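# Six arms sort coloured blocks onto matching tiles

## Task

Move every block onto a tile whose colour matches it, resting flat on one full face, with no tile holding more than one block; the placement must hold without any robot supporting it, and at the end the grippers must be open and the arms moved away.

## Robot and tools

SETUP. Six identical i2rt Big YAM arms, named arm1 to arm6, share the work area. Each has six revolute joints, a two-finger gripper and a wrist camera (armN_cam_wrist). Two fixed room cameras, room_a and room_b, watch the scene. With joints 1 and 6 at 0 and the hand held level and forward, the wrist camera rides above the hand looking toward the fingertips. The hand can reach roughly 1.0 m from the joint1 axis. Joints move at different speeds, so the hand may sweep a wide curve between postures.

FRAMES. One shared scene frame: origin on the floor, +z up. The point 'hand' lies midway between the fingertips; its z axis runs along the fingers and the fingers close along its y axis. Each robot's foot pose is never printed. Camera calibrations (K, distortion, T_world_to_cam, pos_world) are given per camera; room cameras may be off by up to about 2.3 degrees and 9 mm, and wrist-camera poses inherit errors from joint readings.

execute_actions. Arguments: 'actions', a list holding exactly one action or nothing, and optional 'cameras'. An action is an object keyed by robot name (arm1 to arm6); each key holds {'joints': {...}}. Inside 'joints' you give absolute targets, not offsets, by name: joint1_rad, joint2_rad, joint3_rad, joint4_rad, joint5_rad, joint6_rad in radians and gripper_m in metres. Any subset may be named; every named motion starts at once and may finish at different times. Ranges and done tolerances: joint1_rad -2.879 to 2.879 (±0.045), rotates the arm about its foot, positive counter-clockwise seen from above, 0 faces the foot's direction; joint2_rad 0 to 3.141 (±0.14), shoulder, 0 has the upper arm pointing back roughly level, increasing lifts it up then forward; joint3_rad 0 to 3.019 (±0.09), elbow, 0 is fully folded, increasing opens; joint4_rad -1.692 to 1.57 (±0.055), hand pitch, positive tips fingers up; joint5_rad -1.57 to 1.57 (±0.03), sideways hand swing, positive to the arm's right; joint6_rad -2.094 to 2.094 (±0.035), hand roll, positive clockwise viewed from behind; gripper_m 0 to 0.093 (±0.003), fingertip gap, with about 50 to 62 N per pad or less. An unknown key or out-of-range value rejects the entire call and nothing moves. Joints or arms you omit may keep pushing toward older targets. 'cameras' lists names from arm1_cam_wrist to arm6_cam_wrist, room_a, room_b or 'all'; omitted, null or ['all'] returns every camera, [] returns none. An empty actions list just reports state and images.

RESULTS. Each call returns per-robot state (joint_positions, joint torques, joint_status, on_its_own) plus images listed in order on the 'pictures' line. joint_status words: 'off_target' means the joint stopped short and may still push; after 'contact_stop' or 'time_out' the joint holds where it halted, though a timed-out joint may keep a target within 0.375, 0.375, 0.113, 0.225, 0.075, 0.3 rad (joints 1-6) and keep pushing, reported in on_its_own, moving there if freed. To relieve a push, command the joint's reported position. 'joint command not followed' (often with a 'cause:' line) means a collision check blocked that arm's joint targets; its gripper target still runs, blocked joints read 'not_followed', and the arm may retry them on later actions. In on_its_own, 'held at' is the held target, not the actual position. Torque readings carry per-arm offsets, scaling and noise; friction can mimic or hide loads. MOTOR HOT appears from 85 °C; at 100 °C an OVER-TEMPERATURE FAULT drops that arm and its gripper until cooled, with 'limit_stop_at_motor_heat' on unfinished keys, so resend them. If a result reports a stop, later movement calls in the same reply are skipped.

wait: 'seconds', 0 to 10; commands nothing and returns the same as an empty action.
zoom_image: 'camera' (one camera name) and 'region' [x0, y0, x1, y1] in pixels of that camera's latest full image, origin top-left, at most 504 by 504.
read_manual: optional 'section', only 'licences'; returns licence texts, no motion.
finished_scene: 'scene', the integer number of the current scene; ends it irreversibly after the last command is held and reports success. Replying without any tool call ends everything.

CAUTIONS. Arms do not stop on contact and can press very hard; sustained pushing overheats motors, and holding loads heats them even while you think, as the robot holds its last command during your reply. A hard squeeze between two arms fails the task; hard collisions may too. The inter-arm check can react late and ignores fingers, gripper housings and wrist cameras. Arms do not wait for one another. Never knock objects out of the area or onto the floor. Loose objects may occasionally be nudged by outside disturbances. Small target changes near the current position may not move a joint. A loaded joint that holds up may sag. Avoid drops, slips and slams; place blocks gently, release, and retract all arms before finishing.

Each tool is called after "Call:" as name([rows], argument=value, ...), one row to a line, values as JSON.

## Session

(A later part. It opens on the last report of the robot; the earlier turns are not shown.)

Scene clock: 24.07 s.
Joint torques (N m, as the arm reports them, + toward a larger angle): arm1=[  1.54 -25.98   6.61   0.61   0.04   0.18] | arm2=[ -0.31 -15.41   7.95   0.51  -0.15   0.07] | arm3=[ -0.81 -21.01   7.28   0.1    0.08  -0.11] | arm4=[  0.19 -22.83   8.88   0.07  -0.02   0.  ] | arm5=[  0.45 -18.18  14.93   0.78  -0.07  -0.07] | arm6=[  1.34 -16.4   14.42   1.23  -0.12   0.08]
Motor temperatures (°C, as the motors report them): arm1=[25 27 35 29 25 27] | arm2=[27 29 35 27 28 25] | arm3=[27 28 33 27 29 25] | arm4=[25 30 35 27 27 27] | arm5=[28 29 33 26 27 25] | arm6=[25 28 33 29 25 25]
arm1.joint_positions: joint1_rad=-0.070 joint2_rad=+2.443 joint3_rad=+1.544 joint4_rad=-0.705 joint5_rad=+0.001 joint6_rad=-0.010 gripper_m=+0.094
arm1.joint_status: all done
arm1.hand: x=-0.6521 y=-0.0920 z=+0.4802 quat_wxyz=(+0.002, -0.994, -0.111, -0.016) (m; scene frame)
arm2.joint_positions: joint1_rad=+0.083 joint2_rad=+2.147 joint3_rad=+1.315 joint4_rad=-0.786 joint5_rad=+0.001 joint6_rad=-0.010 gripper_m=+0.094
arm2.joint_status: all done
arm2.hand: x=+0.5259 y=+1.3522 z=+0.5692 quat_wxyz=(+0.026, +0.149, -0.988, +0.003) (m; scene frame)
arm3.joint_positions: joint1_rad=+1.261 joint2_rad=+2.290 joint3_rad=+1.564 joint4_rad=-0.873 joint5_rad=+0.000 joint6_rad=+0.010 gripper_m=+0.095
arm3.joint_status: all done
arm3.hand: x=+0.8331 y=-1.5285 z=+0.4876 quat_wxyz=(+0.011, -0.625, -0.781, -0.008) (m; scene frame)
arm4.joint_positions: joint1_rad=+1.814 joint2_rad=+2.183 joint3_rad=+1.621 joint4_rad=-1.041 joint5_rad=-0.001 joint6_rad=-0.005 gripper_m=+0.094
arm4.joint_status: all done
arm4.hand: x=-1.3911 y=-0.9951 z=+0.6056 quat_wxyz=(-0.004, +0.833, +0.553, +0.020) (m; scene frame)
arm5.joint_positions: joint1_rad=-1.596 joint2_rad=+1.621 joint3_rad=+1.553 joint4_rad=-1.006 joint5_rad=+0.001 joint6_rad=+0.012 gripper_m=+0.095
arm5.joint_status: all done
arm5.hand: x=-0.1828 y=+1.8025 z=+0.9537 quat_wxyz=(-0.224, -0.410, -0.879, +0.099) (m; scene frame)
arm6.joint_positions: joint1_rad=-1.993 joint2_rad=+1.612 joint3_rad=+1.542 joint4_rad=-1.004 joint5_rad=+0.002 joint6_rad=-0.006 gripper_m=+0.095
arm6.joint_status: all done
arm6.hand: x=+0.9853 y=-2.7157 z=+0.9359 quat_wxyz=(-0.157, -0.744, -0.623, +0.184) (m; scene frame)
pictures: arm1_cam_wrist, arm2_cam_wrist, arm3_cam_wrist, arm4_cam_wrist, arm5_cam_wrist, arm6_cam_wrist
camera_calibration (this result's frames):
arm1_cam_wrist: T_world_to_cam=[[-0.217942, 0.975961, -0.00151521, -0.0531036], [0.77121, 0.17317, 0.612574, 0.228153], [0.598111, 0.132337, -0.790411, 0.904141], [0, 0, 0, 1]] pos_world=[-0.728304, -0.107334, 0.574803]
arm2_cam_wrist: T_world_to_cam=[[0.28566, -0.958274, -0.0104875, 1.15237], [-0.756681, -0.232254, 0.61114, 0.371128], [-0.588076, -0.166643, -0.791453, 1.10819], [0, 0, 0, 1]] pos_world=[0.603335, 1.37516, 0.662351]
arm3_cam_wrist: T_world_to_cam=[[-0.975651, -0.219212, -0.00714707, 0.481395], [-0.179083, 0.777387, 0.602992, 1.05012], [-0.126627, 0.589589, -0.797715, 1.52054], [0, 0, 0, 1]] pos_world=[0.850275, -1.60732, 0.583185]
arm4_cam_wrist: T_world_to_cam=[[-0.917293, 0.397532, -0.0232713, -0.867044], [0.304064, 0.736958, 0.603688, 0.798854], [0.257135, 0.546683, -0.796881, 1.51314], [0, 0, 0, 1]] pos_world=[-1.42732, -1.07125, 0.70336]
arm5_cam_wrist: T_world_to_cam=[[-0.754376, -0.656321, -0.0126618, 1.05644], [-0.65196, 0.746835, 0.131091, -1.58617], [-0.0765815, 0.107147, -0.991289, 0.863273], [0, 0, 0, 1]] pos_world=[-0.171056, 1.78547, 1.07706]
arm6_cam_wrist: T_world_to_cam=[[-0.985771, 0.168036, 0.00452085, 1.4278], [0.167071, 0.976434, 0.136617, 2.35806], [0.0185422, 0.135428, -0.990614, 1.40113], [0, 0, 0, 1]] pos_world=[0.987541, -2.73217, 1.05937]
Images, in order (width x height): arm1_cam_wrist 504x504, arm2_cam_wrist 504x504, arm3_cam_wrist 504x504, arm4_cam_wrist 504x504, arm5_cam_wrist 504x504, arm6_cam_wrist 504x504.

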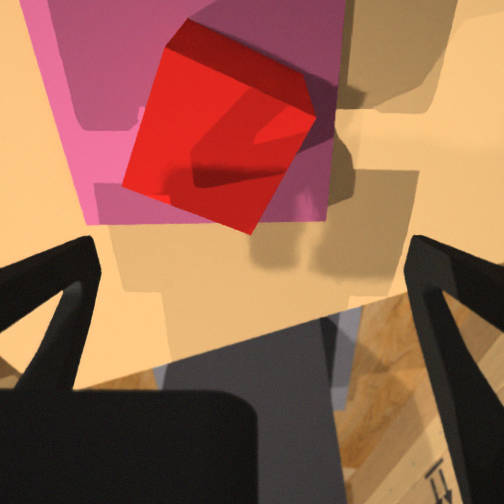

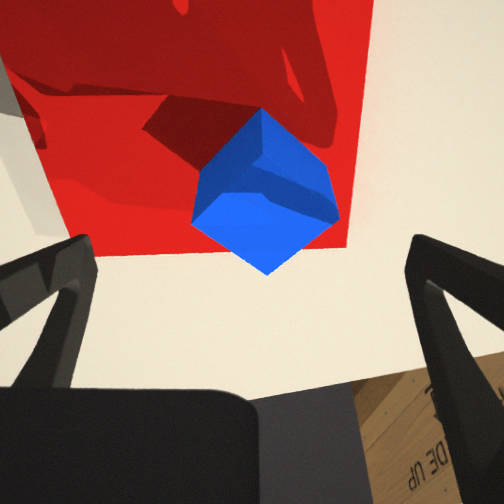

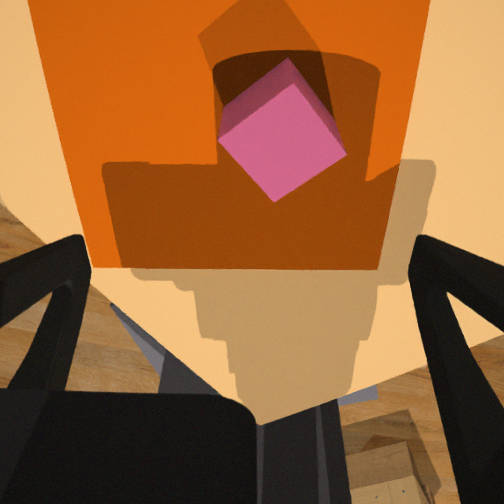

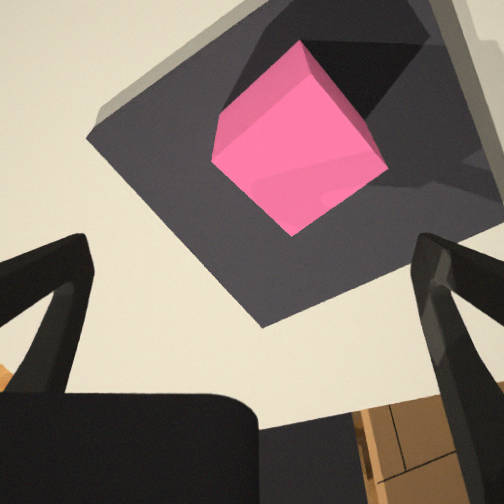

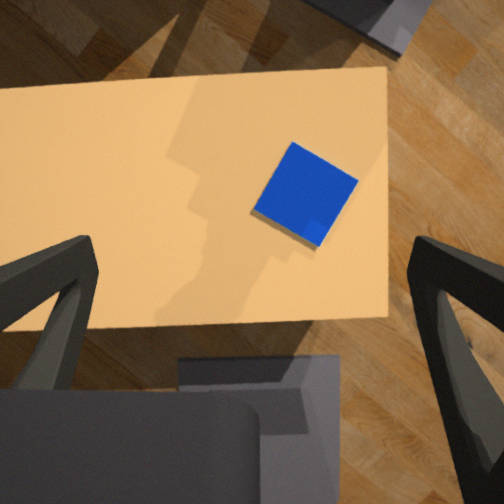

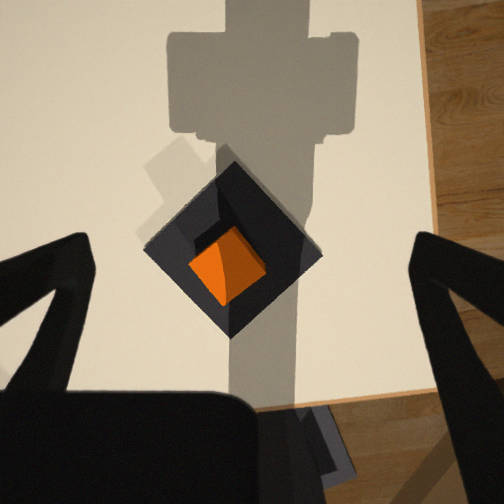

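Call:
execute_actions([
  {"arm1":{"joints":{"joint1_rad":-0.047,"joint2_rad":2.60,"joint3_rad":1.68,"joint4_rad":-0.645,"joint6_rad":0.42}},"arm2":{"joints":{"joint1_rad":0.08,"joint2_rad":2.22,"joint3_rad":1.338,"joint4_rad":-0.69,"joint6_rad":0.72}},"arm3":{"joints":{"joint1_rad":1.231,"joint2_rad":2.45,"joint3_rad":1.66,"joint4_rad":-0.78,"joint6_rad":-0.65}},"arm4":{"joints":{"joint1_rad":1.78,"joint2_rad":2.29,"joint3_rad":1.674,"joint4_rad":-0.955,"joint6_rad":-0.70}},"arm5":{"joints":{"joint1_rad":-1.85}},"arm6":{"joints":{"joint1_rad":-1.963,"joint2_rad":1.917,"joint3_rad":1.42,"joint4_rad":-1.07,"joint6_rad":-0.72}}},
], cameras=["arm1_cam_wrist","arm2_cam_wrist","arm3_cam_wrist","arm4_cam_wrist","arm5_cam_wrist","arm6_cam_wrist"])

Scene clock: 32.30 s.
Joint torques (N m, as the arm reports them, + toward a larger angle): arm1=[  1.86 -24.43   5.71   0.51   0.06   0.23] | arm2=[ -1.2  -14.44   7.57   0.58   0.21   0.14] | arm3=[ -0.61 -21.86   5.98   0.16   0.02  -0.13] | arm4=[  0.38 -23.67   8.42   0.94  -0.09  -0.14] | arm5=[  0.45 -18.53  14.72   0.7   -0.08  -0.03] | arm6=[  0.89 -16.82   9.2    0.38  -0.25  -0.06]
Motor temperatures (°C, as the motors report them): arm1=[25 28 34 29 25 27] | arm2=[27 30 34 27 28 25] | arm3=[27 29 33 27 29 25] | arm4=[25 32 34 27 27 27] | arm5=[28 29 34 26 27 25] | arm6=[25 29 33 29 25 25]
arm1.joint_positions: joint1_rad=-0.060 joint2_rad=+2.583 joint3_rad=+1.672 joint4_rad=-0.646 joint5_rad=+0.001 joint6_rad=+0.408 gripper_m=+0.094
arm1.joint_status: all done
arm1.hand: x=-0.6815 y=-0.1048 z=+0.4288 quat_wxyz=(-0.002, -0.996, +0.092, +0.007) (m; scene frame)
arm2.joint_positions: joint1_rad=+0.082 joint2_rad=+2.219 joint3_rad=+1.315 joint4_rad=-0.707 joint5_rad=-0.005 joint6_rad=+0.701 gripper_m=+0.094
arm2.joint_status: all done
arm2.hand: x=+0.5261 y=+1.3526 z=+0.5315 quat_wxyz=(+0.022, -0.205, -0.979, +0.007) (m; scene frame)
arm3.joint_positions: joint1_rad=+1.240 joint2_rad=+2.443 joint3_rad=+1.649 joint4_rad=-0.792 joint5_rad=+0.000 joint6_rad=-0.637 gripper_m=+0.095
arm3.joint_status: all done
arm3.hand: x=+0.8244 y=-1.5486 z=+0.4194 quat_wxyz=(+0.005, -0.354, -0.935, -0.007) (m; scene frame)
arm4.joint_positions: joint1_rad=+1.789 joint2_rad=+2.304 joint3_rad=+1.645 joint4_rad=-0.968 joint5_rad=-0.001 joint6_rad=-0.691 gripper_m=+0.094
arm4.joint_status: all done
arm4.hand: x=-1.4055 y=-0.9920 z=+0.5404 quat_wxyz=(+0.000, +0.608, +0.793, +0.032) (m; scene frame)
arm5.joint_positions: joint1_rad=-1.857 joint2_rad=+1.621 joint3_rad=+1.553 joint4_rad=-1.006 joint5_rad=+0.001 joint6_rad=+0.012 gripper_m=+0.095
arm5.joint_status: all done
arm5.hand: x=-0.3149 y=+1.7160 z=+0.9531 quat_wxyz=(-0.208, -0.521, -0.818, +0.127) (m; scene frame)
arm6.joint_positions: joint1_rad=-1.978 joint2_rad=+1.916 joint3_rad=+1.406 joint4_rad=-1.067 joint5_rad=+0.002 joint6_rad=-0.711 gripper_m=+0.095
arm6.joint_status: all done
arm6.hand: x=+1.0059 y=-2.6586 z=+0.7050 quat_wxyz=(-0.001, -0.490, -0.872, -0.008) (m; scene frame)
pictures: arm1_cam_wrist, arm2_cam_wrist, arm3_cam_wrist, arm4_cam_wrist, arm5_cam_wrist, arm6_cam_wrist
camera_calibration (this result's frames):
arm1_cam_wrist: T_world_to_cam=[[0.186132, 0.982499, -0.00712554, 0.231406], [0.80425, -0.148189, 0.575519, 0.289203], [0.564391, -0.112853, -0.817758, 0.845884], [0, 0, 0, 1]] pos_world=[-0.753073, -0.0890388, 0.526935]
arm2_cam_wrist: T_world_to_cam=[[-0.409578, -0.912159, 0.0145792, 1.4424], [-0.725829, 0.33551, 0.600504, -0.384146], [-0.552646, 0.235371, -0.799489, 0.520407], [0, 0, 0, 1]] pos_world=[0.599551, 1.32209, 0.625712]
arm3_cam_wrist: T_world_to_cam=[[-0.662091, -0.749225, -0.0172373, -0.607004], [-0.610821, 0.526172, 0.591642, 1.07689], [-0.434203, 0.40225, -0.806016, 1.44385], [0, 0, 0, 1]] pos_world=[0.882817, -1.6022, 0.51617]
arm4_cam_wrist: T_world_to_cam=[[-0.966898, -0.248124, -0.0595249, -1.57367], [-0.232786, 0.762226, 0.604005, 0.110669], [-0.104497, 0.597868, -0.794754, 1.00454], [0, 0, 0, 1]] pos_world=[-1.39085, -1.07541, 0.637848]
arm5_cam_wrist: T_world_to_cam=[[-0.898171, -0.439487, -0.0118331, 0.481841], [-0.437065, 0.889661, 0.132204, -1.78609], [-0.0475745, 0.123914, -0.991152, 0.841984], [0, 0, 0, 1]] pos_world=[-0.307803, 1.69644, 1.07636]
arm6_cam_wrist: T_world_to_cam=[[-0.849119, -0.528109, -0.00988134, -0.538509], [-0.43134, 0.682488, 0.590048, 1.83112], [-0.304866, 0.505283, -0.807308, 2.34366], [0, 0, 0, 1]] pos_world=[1.04708, -2.71832, 0.806288]
Images, in order (width x height): arm1_cam_wrist 504x504, arm2_cam_wrist 504x504, arm3_cam_wrist 504x504, arm4_cam_wrist 504x504, arm5_cam_wrist 504x504, arm6_cam_wrist 504x504.

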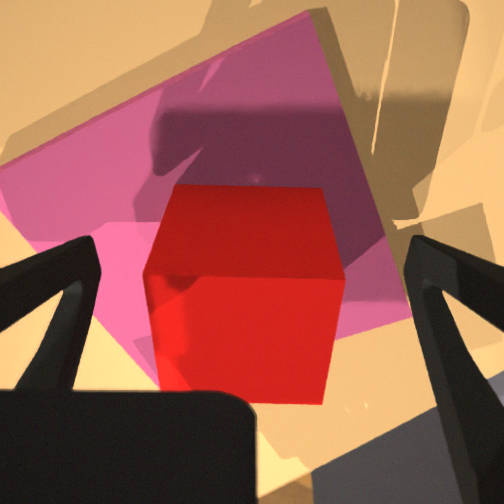

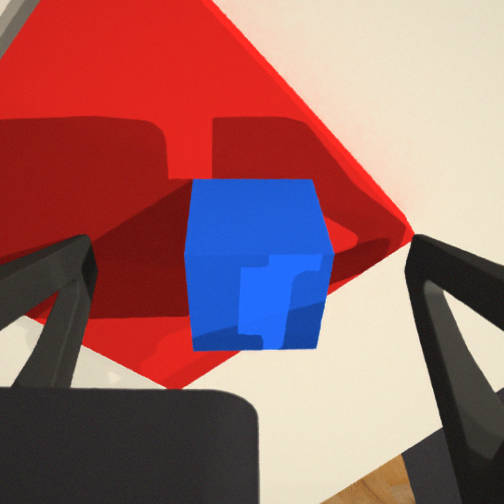

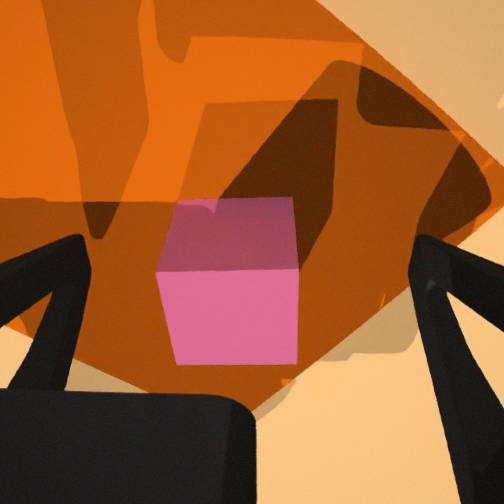

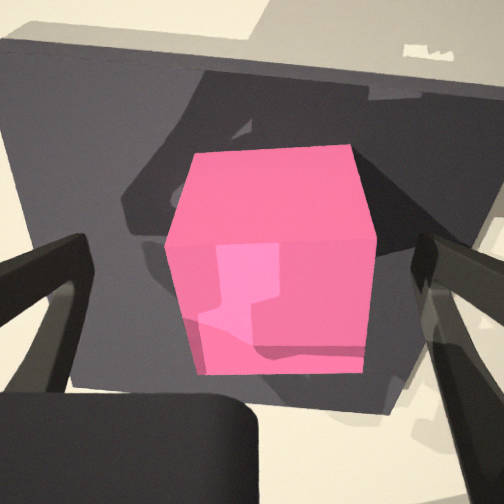

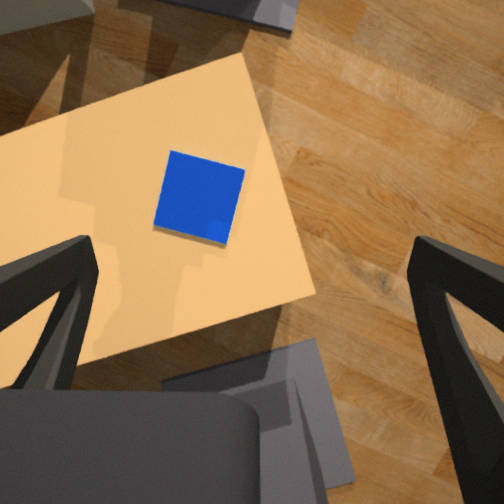

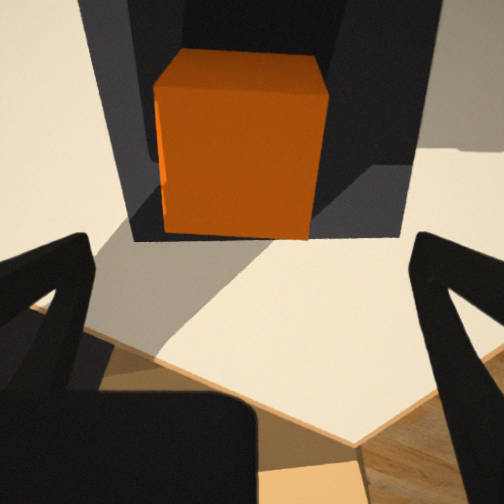

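Call:
execute_actions([
  {"arm1":{"joints":{"gripper_m":0.02}},"arm2":{"joints":{"gripper_m":0.01}},"arm3":{"joints":{"gripper_m":0.01}},"arm4":{"joints":{"gripper_m":0.02}},"arm5":{"joints":{"joint1_rad":1.0,"joint2_rad":1.0,"joint3_rad":1.2}},"arm6":{"joints":{"joint1_rad":-1.945,"joint2_rad":2.02,"joint3_rad":1.37,"joint4_rad":-0.917}}},
], cameras=["arm1_cam_wrist","arm2_cam_wrist","arm3_cam_wrist","arm4_cam_wrist","arm6_cam_wrist"])

Scene clock: 38.00 s.
Joint torques (N m, as the arm reports them, + toward a larger angle): arm1=[  2.16 -24.67   5.67   0.63   0.1    0.22] | arm2=[ -0.58 -14.38   7.58   0.43   0.06   0.08] | arm3=[ -0.58 -21.84   5.96   0.17   0.01  -0.13] | arm4=[  0.04 -23.58   8.46   0.96  -0.12  -0.15] | arm5=[-0.04 -4.53 10.96  0.99  0.04 -0.04] | arm6=[  0.02 -17.6    7.09   0.66  -0.24  -0.13]
Motor temperatures (°C, as the motors report them): arm1=[25 29 33 29 25 27] | arm2=[27 30 33 27 28 25] | arm3=[27 30 32 27 29 25] | arm4=[25 32 34 27 27 27] | arm5=[28 30 35 26 27 25] | arm6=[25 29 32 29 25 25]
arm1.joint_positions: joint1_rad=-0.060 joint2_rad=+2.583 joint3_rad=+1.672 joint4_rad=-0.646 joint5_rad=+0.001 joint6_rad=+0.409 gripper_m=+0.048
arm1.joint_status: gripper_m off_target (ended at +0.048, target +0.020)
arm1.hand: x=-0.6815 y=-0.1048 z=+0.4288 quat_wxyz=(-0.002, -0.996, +0.093, +0.007) (m; scene frame)
arm2.joint_positions: joint1_rad=+0.082 joint2_rad=+2.219 joint3_rad=+1.315 joint4_rad=-0.705 joint5_rad=-0.002 joint6_rad=+0.708 gripper_m=+0.031
arm2.joint_status: gripper_m off_target (ended at +0.031, target +0.010)
arm2.hand: x=+0.5267 y=+1.3523 z=+0.5315 quat_wxyz=(+0.020, -0.208, -0.978, +0.008) (m; scene frame)
arm3.joint_positions: joint1_rad=+1.240 joint2_rad=+2.443 joint3_rad=+1.649 joint4_rad=-0.792 joint5_rad=+0.000 joint6_rad=-0.638 gripper_m=+0.032
arm3.joint_status: gripper_m off_target (ended at +0.032, target +0.010)
arm3.hand: x=+0.8243 y=-1.5486 z=+0.4194 quat_wxyz=(+0.005, -0.354, -0.935, -0.007) (m; scene frame)
arm4.joint_positions: joint1_rad=+1.789 joint2_rad=+2.304 joint3_rad=+1.645 joint4_rad=-0.968 joint5_rad=+0.000 joint6_rad=-0.693 gripper_m=+0.042
arm4.joint_status: gripper_m off_target (ended at +0.042, target +0.020)
arm4.hand: x=-1.4055 y=-0.9920 z=+0.5404 quat_wxyz=(+0.000, +0.607, +0.794, +0.032) (m; scene frame)
arm5.joint_positions: joint1_rad=+0.995 joint2_rad=+0.994 joint3_rad=+1.199 joint4_rad=-1.005 joint5_rad=-0.001 joint6_rad=+0.012 gripper_m=+0.095
arm5.joint_status: all done
arm5.hand: x=-0.6453 y=+2.6743 z=+1.0804 quat_wxyz=(-0.244, +0.702, -0.604, -0.289) (m; scene frame)
arm6.joint_positions: joint1_rad=-1.958 joint2_rad=+2.016 joint3_rad=+1.375 joint4_rad=-0.926 joint5_rad=+0.002 joint6_rad=-0.712 gripper_m=+0.095
arm6.joint_status: all done
arm6.hand: x=+1.0161 y=-2.6671 z=+0.6420 quat_wxyz=(-0.002, -0.481, -0.877, -0.004) (m; scene frame)
pictures: arm1_cam_wrist, arm2_cam_wrist, arm3_cam_wrist, arm4_cam_wrist, arm6_cam_wrist
camera_calibration (this result's frames):
arm1_cam_wrist: T_world_to_cam=[[0.187256, 0.982285, -0.00714109, 0.232156], [0.804078, -0.1491, 0.575523, 0.288989], [0.564263, -0.113512, -0.817754, 0.845727], [0, 0, 0, 1]] pos_world=[-0.753055, -0.0889553, 0.526935]
arm2_cam_wrist: T_world_to_cam=[[-0.41575, -0.90934, 0.0158908, 1.44105], [-0.72519, 0.342, 0.597608, -0.391147], [-0.548863, 0.236932, -0.801631, 0.517841], [0, 0, 0, 1]] pos_world=[0.599685, 1.32148, 0.625971]
arm3_cam_wrist: T_world_to_cam=[[-0.661235, -0.749987, -0.0169464, -0.609066], [-0.611216, 0.525513, 0.59182, 1.07609], [-0.434952, 0.40169, -0.805892, 1.44352], [0, 0, 0, 1]] pos_world=[0.882848, -1.60214, 0.516153]
arm4_cam_wrist: T_world_to_cam=[[-0.966625, -0.249245, -0.0592744, -1.57459], [-0.233501, 0.761886, 0.604158, 0.109211], [-0.105423, 0.597835, -0.794657, 1.00313], [0, 0, 0, 1]] pos_world=[-1.39078, -1.07537, 0.637833]
arm6_cam_wrist: T_world_to_cam=[[-0.838115, -0.545481, -0.00361093, -0.596473], [-0.444541, 0.679157, 0.584063, 1.88694], [-0.316143, 0.491117, -0.8117, 2.27673], [0, 0, 0, 1]] pos_world=[1.05868, -2.72503, 0.743775]
Images, in order (width x height): arm1_cam_wrist 504x504, arm2_cam_wrist 504x504, arm3_cam_wrist 504x504, arm4_cam_wrist 504x504, arm6_cam_wrist 504x504.

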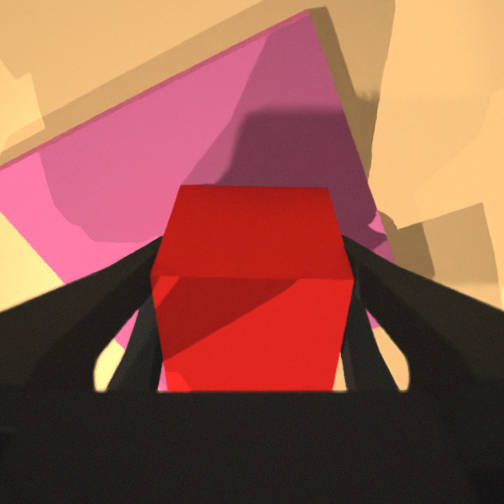

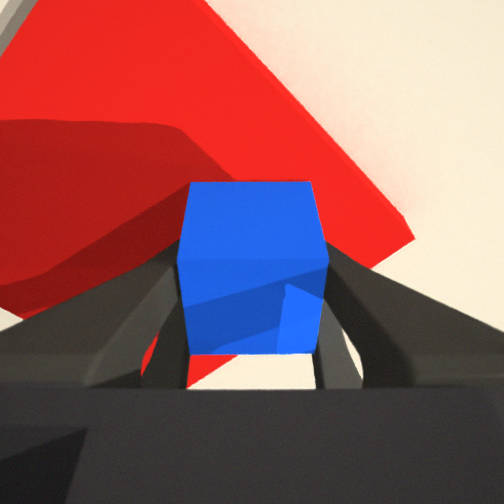

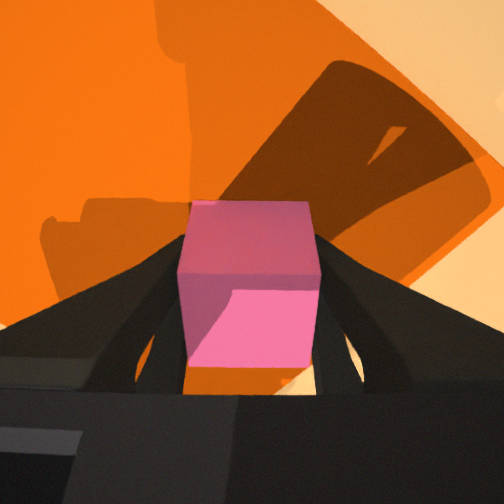

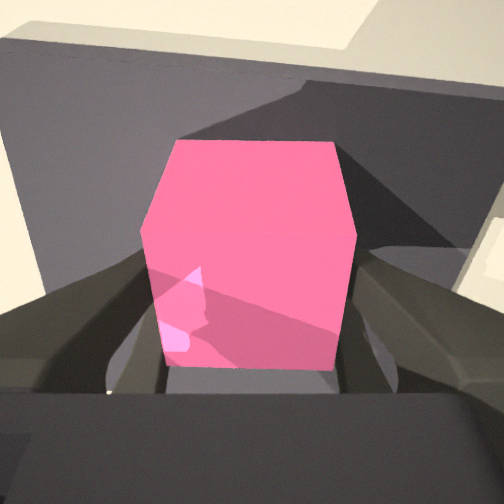

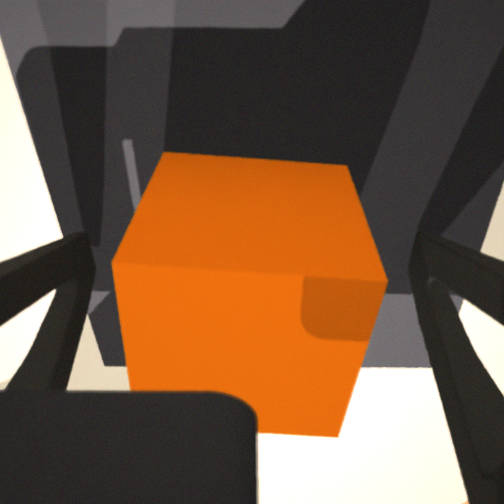

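Call:
execute_actions([
  {"arm1":{"joints":{"joint2_rad":1.75,"joint3_rad":1.75,"joint4_rad":-1.3}},"arm2":{"joints":{"joint2_rad":1.75,"joint3_rad":1.75,"joint4_rad":-1.3}},"arm3":{"joints":{"joint2_rad":1.75,"joint3_rad":1.75,"joint4_rad":-1.3}},"arm4":{"joints":{"joint2_rad":1.75,"joint3_rad":1.75,"joint4_rad":-1.3}},"arm6":{"joints":{"gripper_m":0.02}}},
], cameras=[])

Call:
execute_actions([
  {"arm1":{"joints":{"joint1_rad":-1.965,"joint6_rad":0}},"arm2":{"joints":{"joint1_rad":1.784,"joint6_rad":0}},"arm3":{"joints":{"joint1_rad":-1.517,"joint6_rad":0}},"arm4":{"joints":{"joint1_rad":0.5,"joint6_rad":0}},"arm6":{"joints":{"joint2_rad":1.75,"joint3_rad":1.75,"joint4_rad":-1.3}}},
], cameras=["arm1_cam_wrist","arm2_cam_wrist","arm3_cam_wrist","arm4_cam_wrist","arm6_cam_wrist","room_b"])

Scene clock: 42.43 s.
Joint torques (N m, as the arm reports them, + toward a larger angle): arm1=[  2.06 -19.37   9.3    0.77   0.08   0.22] | arm2=[ -1.28 -15.05  10.23  -0.18   0.05   0.06] | arm3=[ -0.6  -17.8    8.56  -0.46   0.02  -0.11] | arm4=[  0.16 -18.82   9.43   0.37  -0.1   -0.11] | arm5=[ 0.4  -3.85 10.58  1.11  0.08 -0.03] | arm6=[  0.32 -17.18   7.11   0.31  -0.2   -0.06]
Motor temperatures (°C, as the motors report them): arm1=[25 29 33 29 25 27] | arm2=[27 31 33 27 28 25] | arm3=[27 30 32 27 29 25] | arm4=[25 33 34 27 27 27] | arm5=[28 29 34 26 27 25] | arm6=[25 29 31 29 25 25]
arm1.joint_positions: joint1_rad=-0.060 joint2_rad=+1.742 joint3_rad=+1.741 joint4_rad=-1.294 joint5_rad=+0.001 joint6_rad=+0.409 gripper_m=+0.048
arm1.joint_status: all done
arm1.hand: x=-0.6674 y=-0.1016 z=+0.9583 quat_wxyz=(-0.042, -0.986, +0.092, +0.131) (m; scene frame)
arm2.joint_positions: joint1_rad=+0.082 joint2_rad=+1.778 joint3_rad=+1.743 joint4_rad=-1.284 joint5_rad=-0.001 joint6_rad=+0.708 gripper_m=+0.031
arm2.joint_status: all done
arm2.hand: x=+0.6036 y=+1.3737 z=+0.9214 quat_wxyz=(-0.107, -0.207, -0.971, -0.061) (m; scene frame)
arm3.joint_positions: joint1_rad=+1.240 joint2_rad=+1.748 joint3_rad=+1.743 joint4_rad=-1.279 joint5_rad=+0.000 joint6_rad=-0.638 gripper_m=+0.032
arm3.joint_status: all done
arm3.hand: x=+0.8222 y=-1.5367 z=+0.8693 quat_wxyz=(-0.077, -0.350, -0.926, +0.120) (m; scene frame)
arm4.joint_positions: joint1_rad=+1.789 joint2_rad=+1.764 joint3_rad=+1.737 joint4_rad=-1.287 joint5_rad=+0.000 joint6_rad=-0.693 gripper_m=+0.042
arm4.joint_status: all done
arm4.hand: x=-1.4077 y=-0.9846 z=+0.8947 quat_wxyz=(+0.035, +0.604, +0.787, -0.121) (m; scene frame)
arm5.joint_positions: joint1_rad=+0.995 joint2_rad=+0.994 joint3_rad=+1.199 joint4_rad=-1.005 joint5_rad=-0.001 joint6_rad=+0.012 gripper_m=+0.095
arm5.joint_status: not commanded
arm5.hand: x=-0.6453 y=+2.6743 z=+1.0804 quat_wxyz=(-0.244, +0.702, -0.604, -0.289) (m; scene frame)
arm6.joint_positions: joint1_rad=-1.958 joint2_rad=+2.016 joint3_rad=+1.375 joint4_rad=-0.925 joint5_rad=+0.001 joint6_rad=-0.712 gripper_m=+0.048
arm6.joint_status: gripper_m off_target (ended at +0.048, target +0.020)
arm6.hand: x=+1.0162 y=-2.6673 z=+0.6420 quat_wxyz=(-0.003, -0.480, -0.877, -0.003) (m; scene frame)
pictures: none
No camera images: the call's "cameras" was empty. Leave "cameras" out to get every camera's image.

Scene clock: 44.83 s.
Joint torques (N m, as the arm reports them, + toward a larger angle): arm1=[  1.62 -20.42   9.11   0.8    0.07  -0.04] | arm2=[ -1.43 -15.72  10.42  -0.11  -0.02  -0.18] | arm3=[  0.8  -17.78   8.61  -0.45   0.07   0.11] | arm4=[  0.91 -19.4    9.38   0.38  -0.13   0.03] | arm5=[-0.31 -4.63 10.82  0.93  0.04 -0.05] | arm6=[  1.13 -16.61  10.71   0.65  -0.2   -0.04]
Motor temperatures (°C, as the motors report them): arm1=[25 29 33 29 25 27] | arm2=[27 31 33 27 28 25] | arm3=[27 30 32 27 29 25] | arm4=[25 33 35 27 27 27] | arm5=[28 29 34 26 27 25] | arm6=[25 29 32 29 25 25]
arm1.joint_positions: joint1_rad=-1.972 joint2_rad=+1.747 joint3_rad=+1.741 joint4_rad=-1.294 joint5_rad=+0.001 joint6_rad=+0.012 gripper_m=+0.047
arm1.joint_status: all done
arm1.hand: x=-0.0079 y=+0.6296 z=+0.9552 quat_wxyz=(+0.101, -0.653, +0.745, +0.090) (m; scene frame)
arm2.joint_positions: joint1_rad=+1.793 joint2_rad=+1.778 joint3_rad=+1.743 joint4_rad=-1.284 joint5_rad=-0.002 joint6_rad=+0.012 gripper_m=+0.031
arm2.joint_status: all done
arm2.hand: x=-0.2340 y=+1.7549 z=+0.9266 quat_wxyz=(-0.066, +0.831, -0.541, -0.109) (m; scene frame)
arm3.joint_positions: joint1_rad=-1.524 joint2_rad=+1.748 joint3_rad=+1.743 joint4_rad=-1.279 joint5_rad=+0.000 joint6_rad=-0.011 gripper_m=+0.032
arm3.joint_status: all done
arm3.hand: x=+0.3603 y=-0.4374 z=+0.8695 quat_wxyz=(+0.068, -0.875, +0.463, +0.126) (m; scene frame)
arm4.joint_positions: joint1_rad=+0.494 joint2_rad=+1.764 joint3_rad=+1.737 joint4_rad=-1.287 joint5_rad=+0.002 joint6_rad=-0.008 gripper_m=+0.042
arm4.joint_status: all done
arm4.hand: x=-1.7541 y=-0.3406 z=+0.8890 quat_wxyz=(-0.012, +0.990, -0.072, -0.120) (m; scene frame)
arm5.joint_positions: joint1_rad=+0.995 joint2_rad=+0.994 joint3_rad=+1.199 joint4_rad=-1.005 joint5_rad=-0.001 joint6_rad=+0.012 gripper_m=+0.095
arm5.joint_status: not commanded
arm5.hand: x=-0.6453 y=+2.6743 z=+1.0804 quat_wxyz=(-0.244, +0.702, -0.604, -0.289) (m; scene frame)
arm6.joint_positions: joint1_rad=-1.958 joint2_rad=+1.754 joint3_rad=+1.739 joint4_rad=-1.294 joint5_rad=+0.001 joint6_rad=-0.712 gripper_m=+0.048
arm6.joint_status: all done
arm6.hand: x=+1.0062 y=-2.7186 z=+0.9200 quat_wxyz=(-0.048, -0.477, -0.870, +0.117) (m; scene frame)
pictures: arm1_cam_wrist, arm2_cam_wrist, arm3_cam_wrist, arm4_cam_wrist, arm6_cam_wrist, room_b
camera_calibration (this result's frames):
arm1_cam_wrist: T_world_to_cam=[[0.991238, -0.131983, -0.00529397, 0.0944498], [-0.121917, -0.929592, 0.347843, 0.255496], [-0.0508307, -0.34415, -0.937538, 1.2342], [0, 0, 0, 1]] pos_world=[0.000262625, 0.674724, 1.06874]
arm2_cam_wrist: T_world_to_cam=[[0.91666, 0.399167, -0.0200014, -0.466634], [0.381425, -0.858778, 0.342075, 1.28628], [0.119368, -0.321196, -0.93946, 1.58522], [0, 0, 0, 1]] pos_world=[-0.252099, 1.80006, 1.03991]
arm3_cam_wrist: T_world_to_cam=[[0.825089, 0.56498, -0.00510925, -0.0455053], [0.535273, -0.778746, 0.327166, -0.811329], [0.180864, -0.272676, -0.944953, 0.762078], [0, 0, 0, 1]] pos_world=[0.333996, -0.398309, 0.985335]
arm4_cam_wrist: T_world_to_cam=[[0.153555, 0.988128, -0.00492966, 0.609589], [0.922194, -0.141513, 0.359906, 1.25757], [0.354935, -0.0598114, -0.932976, 1.56041], [0, 0, 0, 1]] pos_world=[-1.80717, -0.331059, 1.00622]
arm6_cam_wrist: T_world_to_cam=[[-0.835937, -0.523584, 0.164528, -0.72921], [-0.425071, 0.807294, 0.409378, 2.24462], [-0.347166, 0.272278, -0.897407, 2.03968], [0, 0, 0, 1]] pos_world=[1.05266, -2.74923, 1.0315]
Images, in order (width x height): arm1_cam_wrist 504x504, arm2_cam_wrist 504x504, arm3_cam_wrist 504x504, arm4_cam_wrist 504x504, arm6_cam_wrist 504x504, room_b 504x504.

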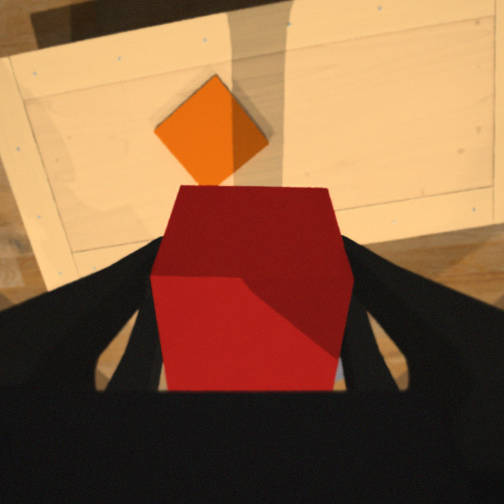

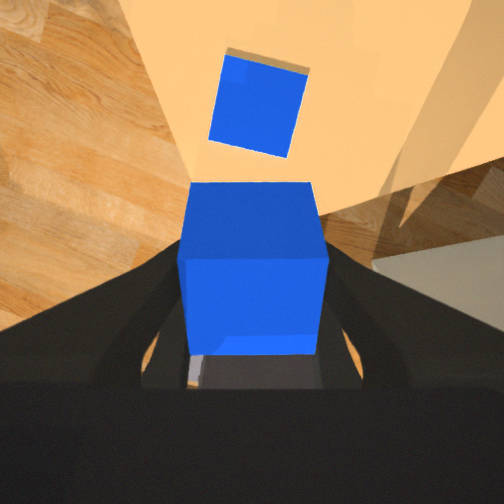

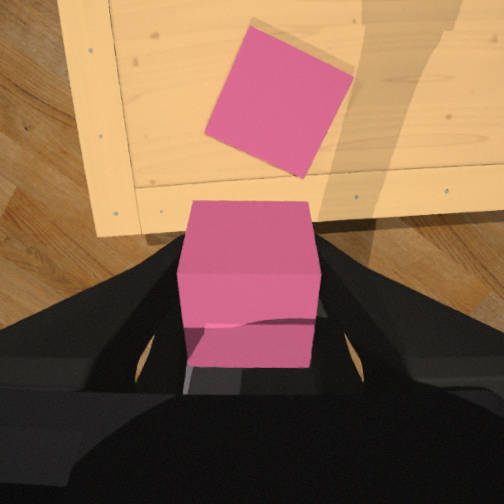

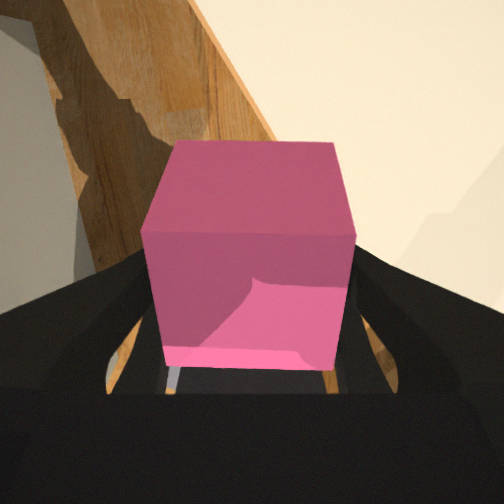

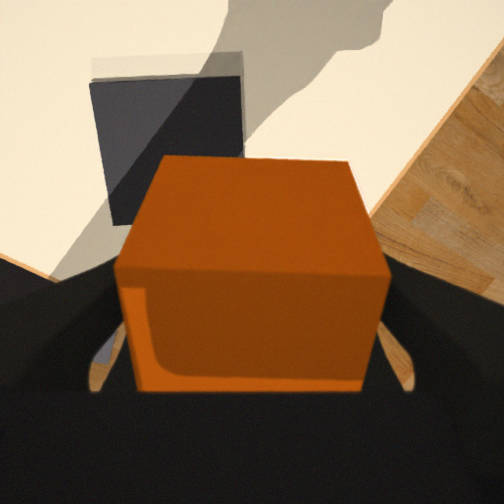

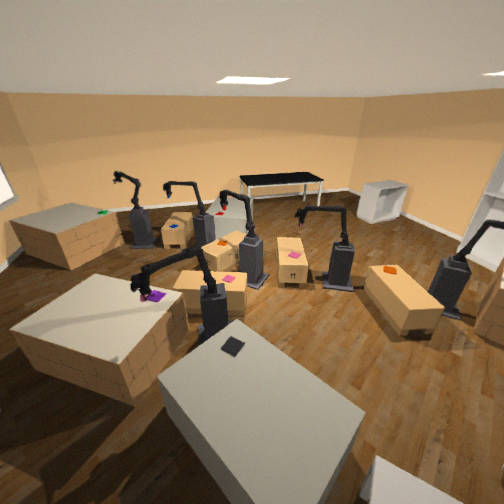

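Call:
execute_actions([
  {"arm1":{"joints":{"joint1_rad":-1.87,"joint2_rad":2.272,"joint3_rad":1.57,"joint4_rad":-0.86}},"arm2":{"joints":{"joint2_rad":2.52,"joint3_rad":1.79,"joint4_rad":-0.83}},"arm3":{"joints":{"joint1_rad":-1.56,"joint2_rad":2.263,"joint3_rad":1.79,"joint4_rad":-1.09}},"arm4":{"joints":{"joint1_rad":-1.92}},"arm6":{"joints":{"joint1_rad":1.725,"joint6_rad":0}}},
], cameras=["arm1_cam_wrist","arm2_cam_wrist","arm3_cam_wrist","arm4_cam_wrist","arm6_cam_wrist"])

Scene clock: 50.83 s.
Joint torques (N m, as the arm reports them, + toward a larger angle): arm1=[  0.67 -26.12   8.22   0.76   0.05  -0.02] | arm2=[ -1.55 -19.68   8.62   0.63   0.01  -0.18] | arm3=[ -0.48 -21.67   8.67   0.23   0.07   0.12] | arm4=[  1.17 -18.99   9.48   0.43  -0.11   0.  ] | arm5=[ 0.01 -4.7  10.79  0.92  0.07 -0.07] | arm6=[ -0.75 -17.    10.71   0.68  -0.04   0.15]
Motor temperatures (°C, as the motors report them): arm1=[25 30 34 29 25 27] | arm2=[27 32 33 27 28 25] | arm3=[27 30 33 27 29 25] | arm4=[25 33 35 27 27 27] | arm5=[28 29 33 26 27 25] | arm6=[25 30 32 29 25 25]
arm1.joint_positions: joint1_rad=-1.861 joint2_rad=+2.283 joint3_rad=+1.541 joint4_rad=-0.867 joint5_rad=+0.001 joint6_rad=+0.011 gripper_m=+0.047
arm1.joint_status: all done
arm1.hand: x=-0.0748 y=+0.6236 z=+0.5713 quat_wxyz=(-0.014, -0.700, +0.714, -0.014) (m; scene frame)
arm2.joint_positions: joint1_rad=+1.793 joint2_rad=+2.535 joint3_rad=+1.767 joint4_rad=-0.846 joint5_rad=-0.002 joint6_rad=+0.012 gripper_m=+0.031
arm2.joint_status: all done
arm2.hand: x=-0.2474 y=+1.7795 z=+0.4705 quat_wxyz=(+0.013, +0.838, -0.545, +0.015) (m; scene frame)
arm3.joint_positions: joint1_rad=-1.552 joint2_rad=+2.250 joint3_rad=+1.760 joint4_rad=-1.104 joint5_rad=+0.000 joint6_rad=-0.011 gripper_m=+0.032
arm3.joint_status: all done
arm3.hand: x=+0.3549 y=-0.3969 z=+0.5732 quat_wxyz=(-0.006, -0.877, +0.480, -0.010) (m; scene frame)
arm4.joint_positions: joint1_rad=-1.930 joint2_rad=+1.764 joint3_rad=+1.737 joint4_rad=-1.287 joint5_rad=+0.001 joint6_rad=-0.006 gripper_m=+0.041
arm4.joint_status: all done
arm4.hand: x=-0.6437 y=-0.1105 z=+0.9061 quat_wxyz=(-0.131, +0.279, -0.951, -0.032) (m; scene frame)
arm5.joint_positions: joint1_rad=+0.995 joint2_rad=+0.994 joint3_rad=+1.199 joint4_rad=-1.005 joint5_rad=-0.001 joint6_rad=+0.012 gripper_m=+0.095
arm5.joint_status: not commanded
arm5.hand: x=-0.6453 y=+2.6743 z=+1.0804 quat_wxyz=(-0.244, +0.702, -0.604, -0.289) (m; scene frame)
arm6.joint_positions: joint1_rad=+1.732 joint2_rad=+1.755 joint3_rad=+1.739 joint4_rad=-1.294 joint5_rad=-0.002 joint6_rad=-0.009 gripper_m=+0.048
arm6.joint_status: all done
arm6.hand: x=+0.8562 y=-1.5674 z=+0.9268 quat_wxyz=(-0.077, +0.830, -0.541, -0.107) (m; scene frame)
pictures: arm1_cam_wrist, arm2_cam_wrist, arm3_cam_wrist, arm4_cam_wrist, arm6_cam_wrist
camera_calibration (this result's frames):
arm1_cam_wrist: T_world_to_cam=[[0.999768, -0.0214995, -0.000957945, 0.087229], [-0.0163169, -0.786289, 0.617643, 0.139732], [-0.0140322, -0.617484, -0.786458, 0.955691], [0, 0, 0, 1]] pos_world=[-0.0715183, 0.70187, 0.66539]
arm2_cam_wrist: T_world_to_cam=[[0.918242, 0.395771, -0.0140224, -0.469605], [0.324075, -0.730602, 0.600996, 1.10449], [0.227612, -0.556404, -0.799129, 1.5455], [0, 0, 0, 1]] pos_world=[-0.278502, 1.85273, 0.564677]
arm3_cam_wrist: T_world_to_cam=[[0.841735, 0.539816, -0.00893898, -0.0791447], [0.436642, -0.670932, 0.599328, -0.758103], [0.317529, -0.508379, -0.800454, 0.269214], [0, 0, 0, 1]] pos_world=[0.312156, -0.32905, 0.669138]
arm4_cam_wrist: T_world_to_cam=[[0.532807, -0.846236, 0.00116465, 0.247698], [-0.798021, -0.501991, 0.333418, -0.863157], [-0.281566, -0.178577, -0.942778, 0.782043], [0, 0, 0, 1]] pos_world=[-0.600596, -0.0840307, 1.0248]
arm6_cam_wrist: T_world_to_cam=[[0.912415, 0.408763, 0.0202802, -0.154865], [0.376015, -0.856821, 0.352803, -1.99308], [0.161589, -0.314277, -0.935478, 0.360642], [0, 0, 0, 1]] pos_world=[0.832454, -1.53107, 1.04368]
Images, in order (width x height): arm1_cam_wrist 504x504, arm2_cam_wrist 504x504, arm3_cam_wrist 504x504, arm4_cam_wrist 504x504, arm6_cam_wrist 504x504.

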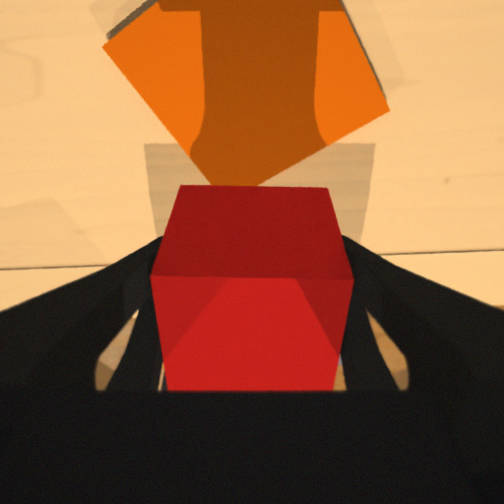

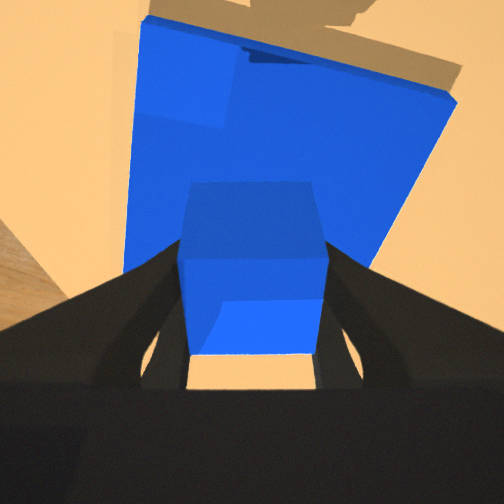

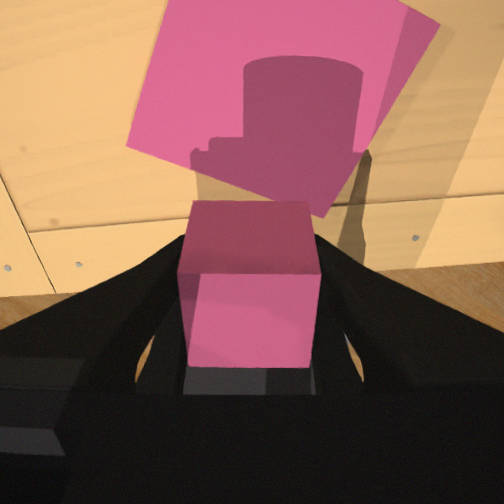

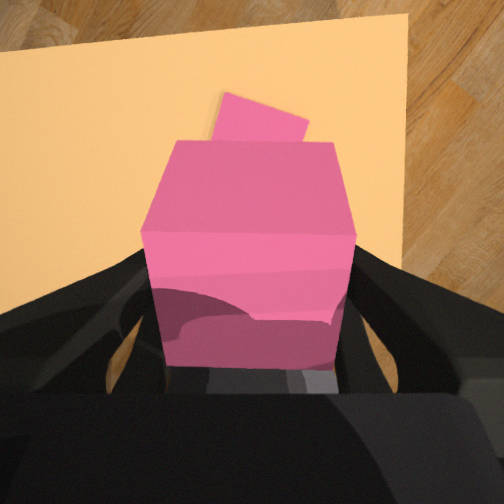

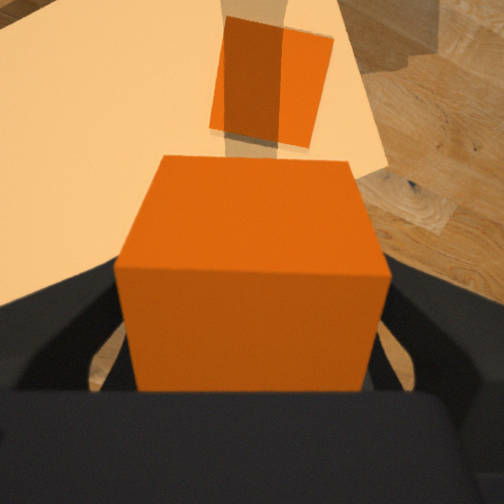

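Call:
execute_actions([
  {"arm1":{"joints":{"joint2_rad":2.53,"joint3_rad":1.63,"joint4_rad":-0.65}},"arm2":{"joints":{"joint2_rad":2.59,"joint3_rad":1.79,"joint4_rad":-0.755}},"arm3":{"joints":{"joint1_rad":-1.575,"joint2_rad":2.485,"joint3_rad":1.79,"joint4_rad":-0.86}},"arm4":{"joints":{"joint2_rad":2.37,"joint3_rad":1.515,"joint4_rad":-0.70}},"arm6":{"joints":{"joint1_rad":1.68,"joint2_rad":2.52,"joint3_rad":1.81,"joint4_rad":-0.85}}},
], cameras=["arm1_cam_wrist","arm2_cam_wrist","arm3_cam_wrist","arm4_cam_wrist","arm6_cam_wrist"])

Scene clock: 57.23 s.
Joint torques (N m, as the arm reports them, + toward a larger angle): arm1=[  0.08 -27.28   6.55   0.71   0.05  -0.02] | arm2=[ -1.89 -18.56   8.36   0.66  -0.03  -0.16] | arm3=[ -0.81 -23.66   6.6    0.43   0.05   0.12] | arm4=[  1.18 -22.8    7.32   1.07  -0.13  -0.01] | arm5=[ 0.2  -4.73 10.77  0.91  0.06 -0.04] | arm6=[ -0.93 -23.44   8.78   0.58  -0.04   0.21]
Motor temperatures (°C, as the motors report them): arm1=[25 30 34 29 25 27] | arm2=[27 32 33 27 28 25] | arm3=[27 31 33 27 29 25] | arm4=[25 33 35 27 27 27] | arm5=[28 29 33 26 27 25] | arm6=[25 30 32 29 25 25]
arm1.joint_positions: joint1_rad=-1.861 joint2_rad=+2.543 joint3_rad=+1.610 joint4_rad=-0.657 joint5_rad=+0.001 joint6_rad=+0.011 gripper_m=+0.047
arm1.joint_status: all done
arm1.hand: x=-0.0748 y=+0.6266 z=+0.4376 quat_wxyz=(-0.007, -0.700, +0.714, -0.007) (m; scene frame)
arm2.joint_positions: joint1_rad=+1.793 joint2_rad=+2.601 joint3_rad=+1.767 joint4_rad=-0.773 joint5_rad=-0.002 joint6_rad=+0.012 gripper_m=+0.031
arm2.joint_status: all done
arm2.hand: x=-0.2448 y=+1.7734 z=+0.4292 quat_wxyz=(+0.011, +0.838, -0.545, +0.012) (m; scene frame)
arm3.joint_positions: joint1_rad=-1.563 joint2_rad=+2.488 joint3_rad=+1.775 joint4_rad=-0.880 joint5_rad=+0.000 joint6_rad=-0.011 gripper_m=+0.032
arm3.joint_status: all done
arm3.hand: x=+0.3591 y=-0.3902 z=+0.4276 quat_wxyz=(-0.006, -0.875, +0.485, -0.009) (m; scene frame)
arm4.joint_positions: joint1_rad=-1.930 joint2_rad=+2.389 joint3_rad=+1.486 joint4_rad=-0.714 joint5_rad=+0.001 joint6_rad=-0.006 gripper_m=+0.041
arm4.joint_status: all done
arm4.hand: x=-0.6668 y=-0.1297 z=+0.4589 quat_wxyz=(+0.014, +0.281, -0.959, +0.009) (m; scene frame)
arm5.joint_positions: joint1_rad=+0.995 joint2_rad=+0.994 joint3_rad=+1.199 joint4_rad=-1.005 joint5_rad=-0.001 joint6_rad=+0.012 gripper_m=+0.095
arm5.joint_status: not commanded
arm5.hand: x=-0.6453 y=+2.6743 z=+1.0804 quat_wxyz=(-0.244, +0.702, -0.604, -0.289) (m; scene frame)
arm6.joint_positions: joint1_rad=+1.687 joint2_rad=+2.526 joint3_rad=+1.788 joint4_rad=-0.857 joint5_rad=-0.002 joint6_rad=-0.009 gripper_m=+0.048
arm6.joint_status: all done
arm6.hand: x=+0.8709 y=-1.5129 z=+0.4715 quat_wxyz=(+0.002, +0.824, -0.566, +0.011) (m; scene frame)
pictures: arm1_cam_wrist, arm2_cam_wrist, arm3_cam_wrist, arm4_cam_wrist, arm6_cam_wrist
camera_calibration (this result's frames):
arm1_cam_wrist: T_world_to_cam=[[0.999768, -0.0214828, -0.0012238, 0.0872791], [-0.0164134, -0.798156, 0.602228, 0.238798], [-0.0139143, -0.602068, -0.798324, 0.847952], [0, 0, 0, 1]] pos_world=[-0.0715407, 0.702997, 0.533236]
arm2_cam_wrist: T_world_to_cam=[[0.918215, 0.395828, -0.0141646, -0.470193], [0.325667, -0.734141, 0.595801, 1.13291], [0.225436, -0.551686, -0.803007, 1.5013], [0, 0, 0, 1]] pos_world=[-0.275658, 1.84607, 0.523906]
arm3_cam_wrist: T_world_to_cam=[[0.847648, 0.530491, -0.00854403, -0.0935262], [0.429478, -0.676611, 0.598118, -0.667302], [0.311515, -0.510663, -0.801362, 0.156419], [0, 0, 0, 1]] pos_world=[0.317142, -0.322012, 0.523675]
arm4_cam_wrist: T_world_to_cam=[[0.530975, -0.847385, 0.00224803, 0.242347], [-0.678979, -0.42386, 0.599442, -0.774661], [-0.507005, -0.319815, -0.800415, 0.116584], [0, 0, 0, 1]] pos_world=[-0.59555, -0.0857013, 0.557135]
arm6_cam_wrist: T_world_to_cam=[[0.929528, 0.368438, 0.0151646, -0.254789], [0.285882, -0.746003, 0.601457, -1.6624], [0.232913, -0.554736, -0.798761, -0.540922], [0, 0, 0, 1]] pos_world=[0.838071, -1.44635, 0.571658]
Images, in order (width x height): arm1_cam_wrist 504x504, arm2_cam_wrist 504x504, arm3_cam_wrist 504x504, arm4_cam_wrist 504x504, arm6_cam_wrist 504x504.

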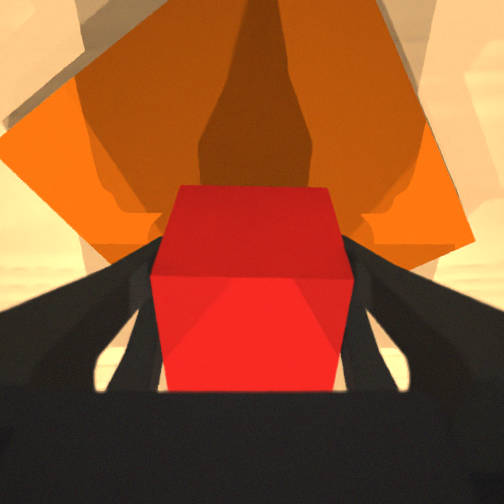

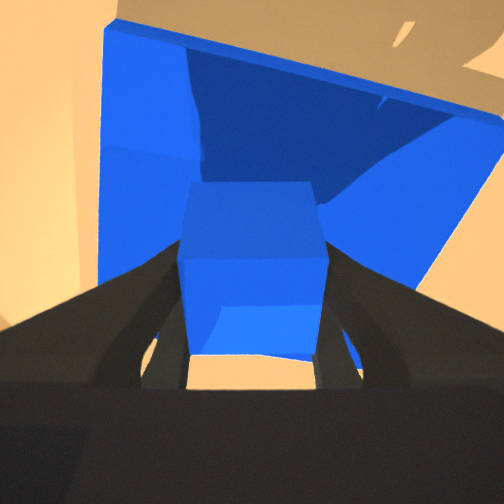

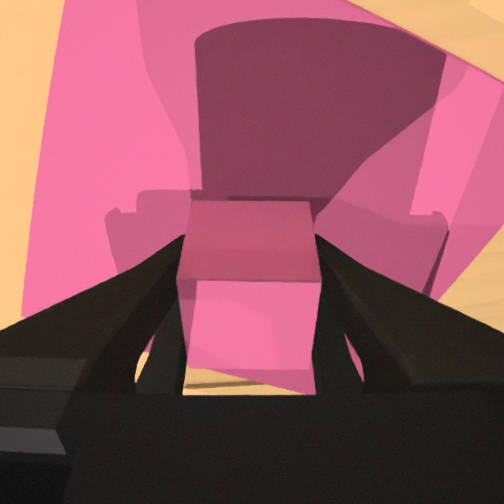

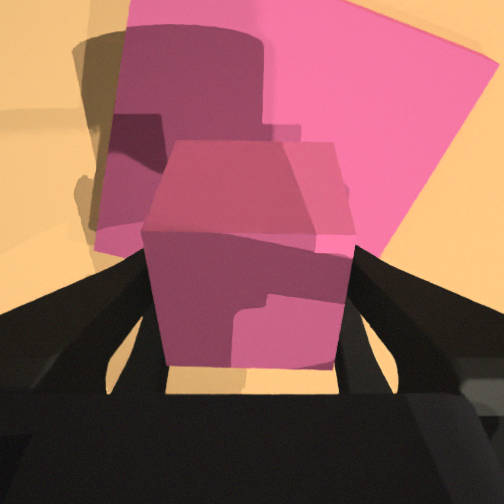

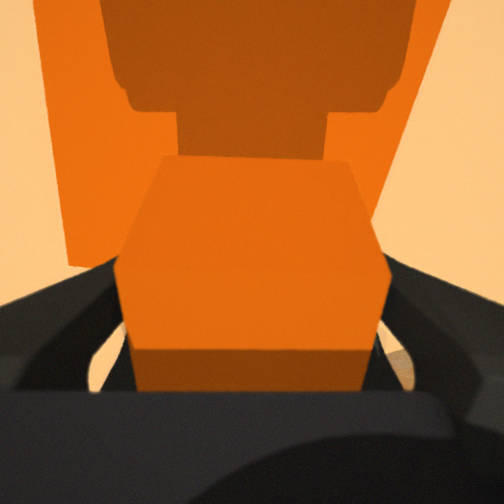

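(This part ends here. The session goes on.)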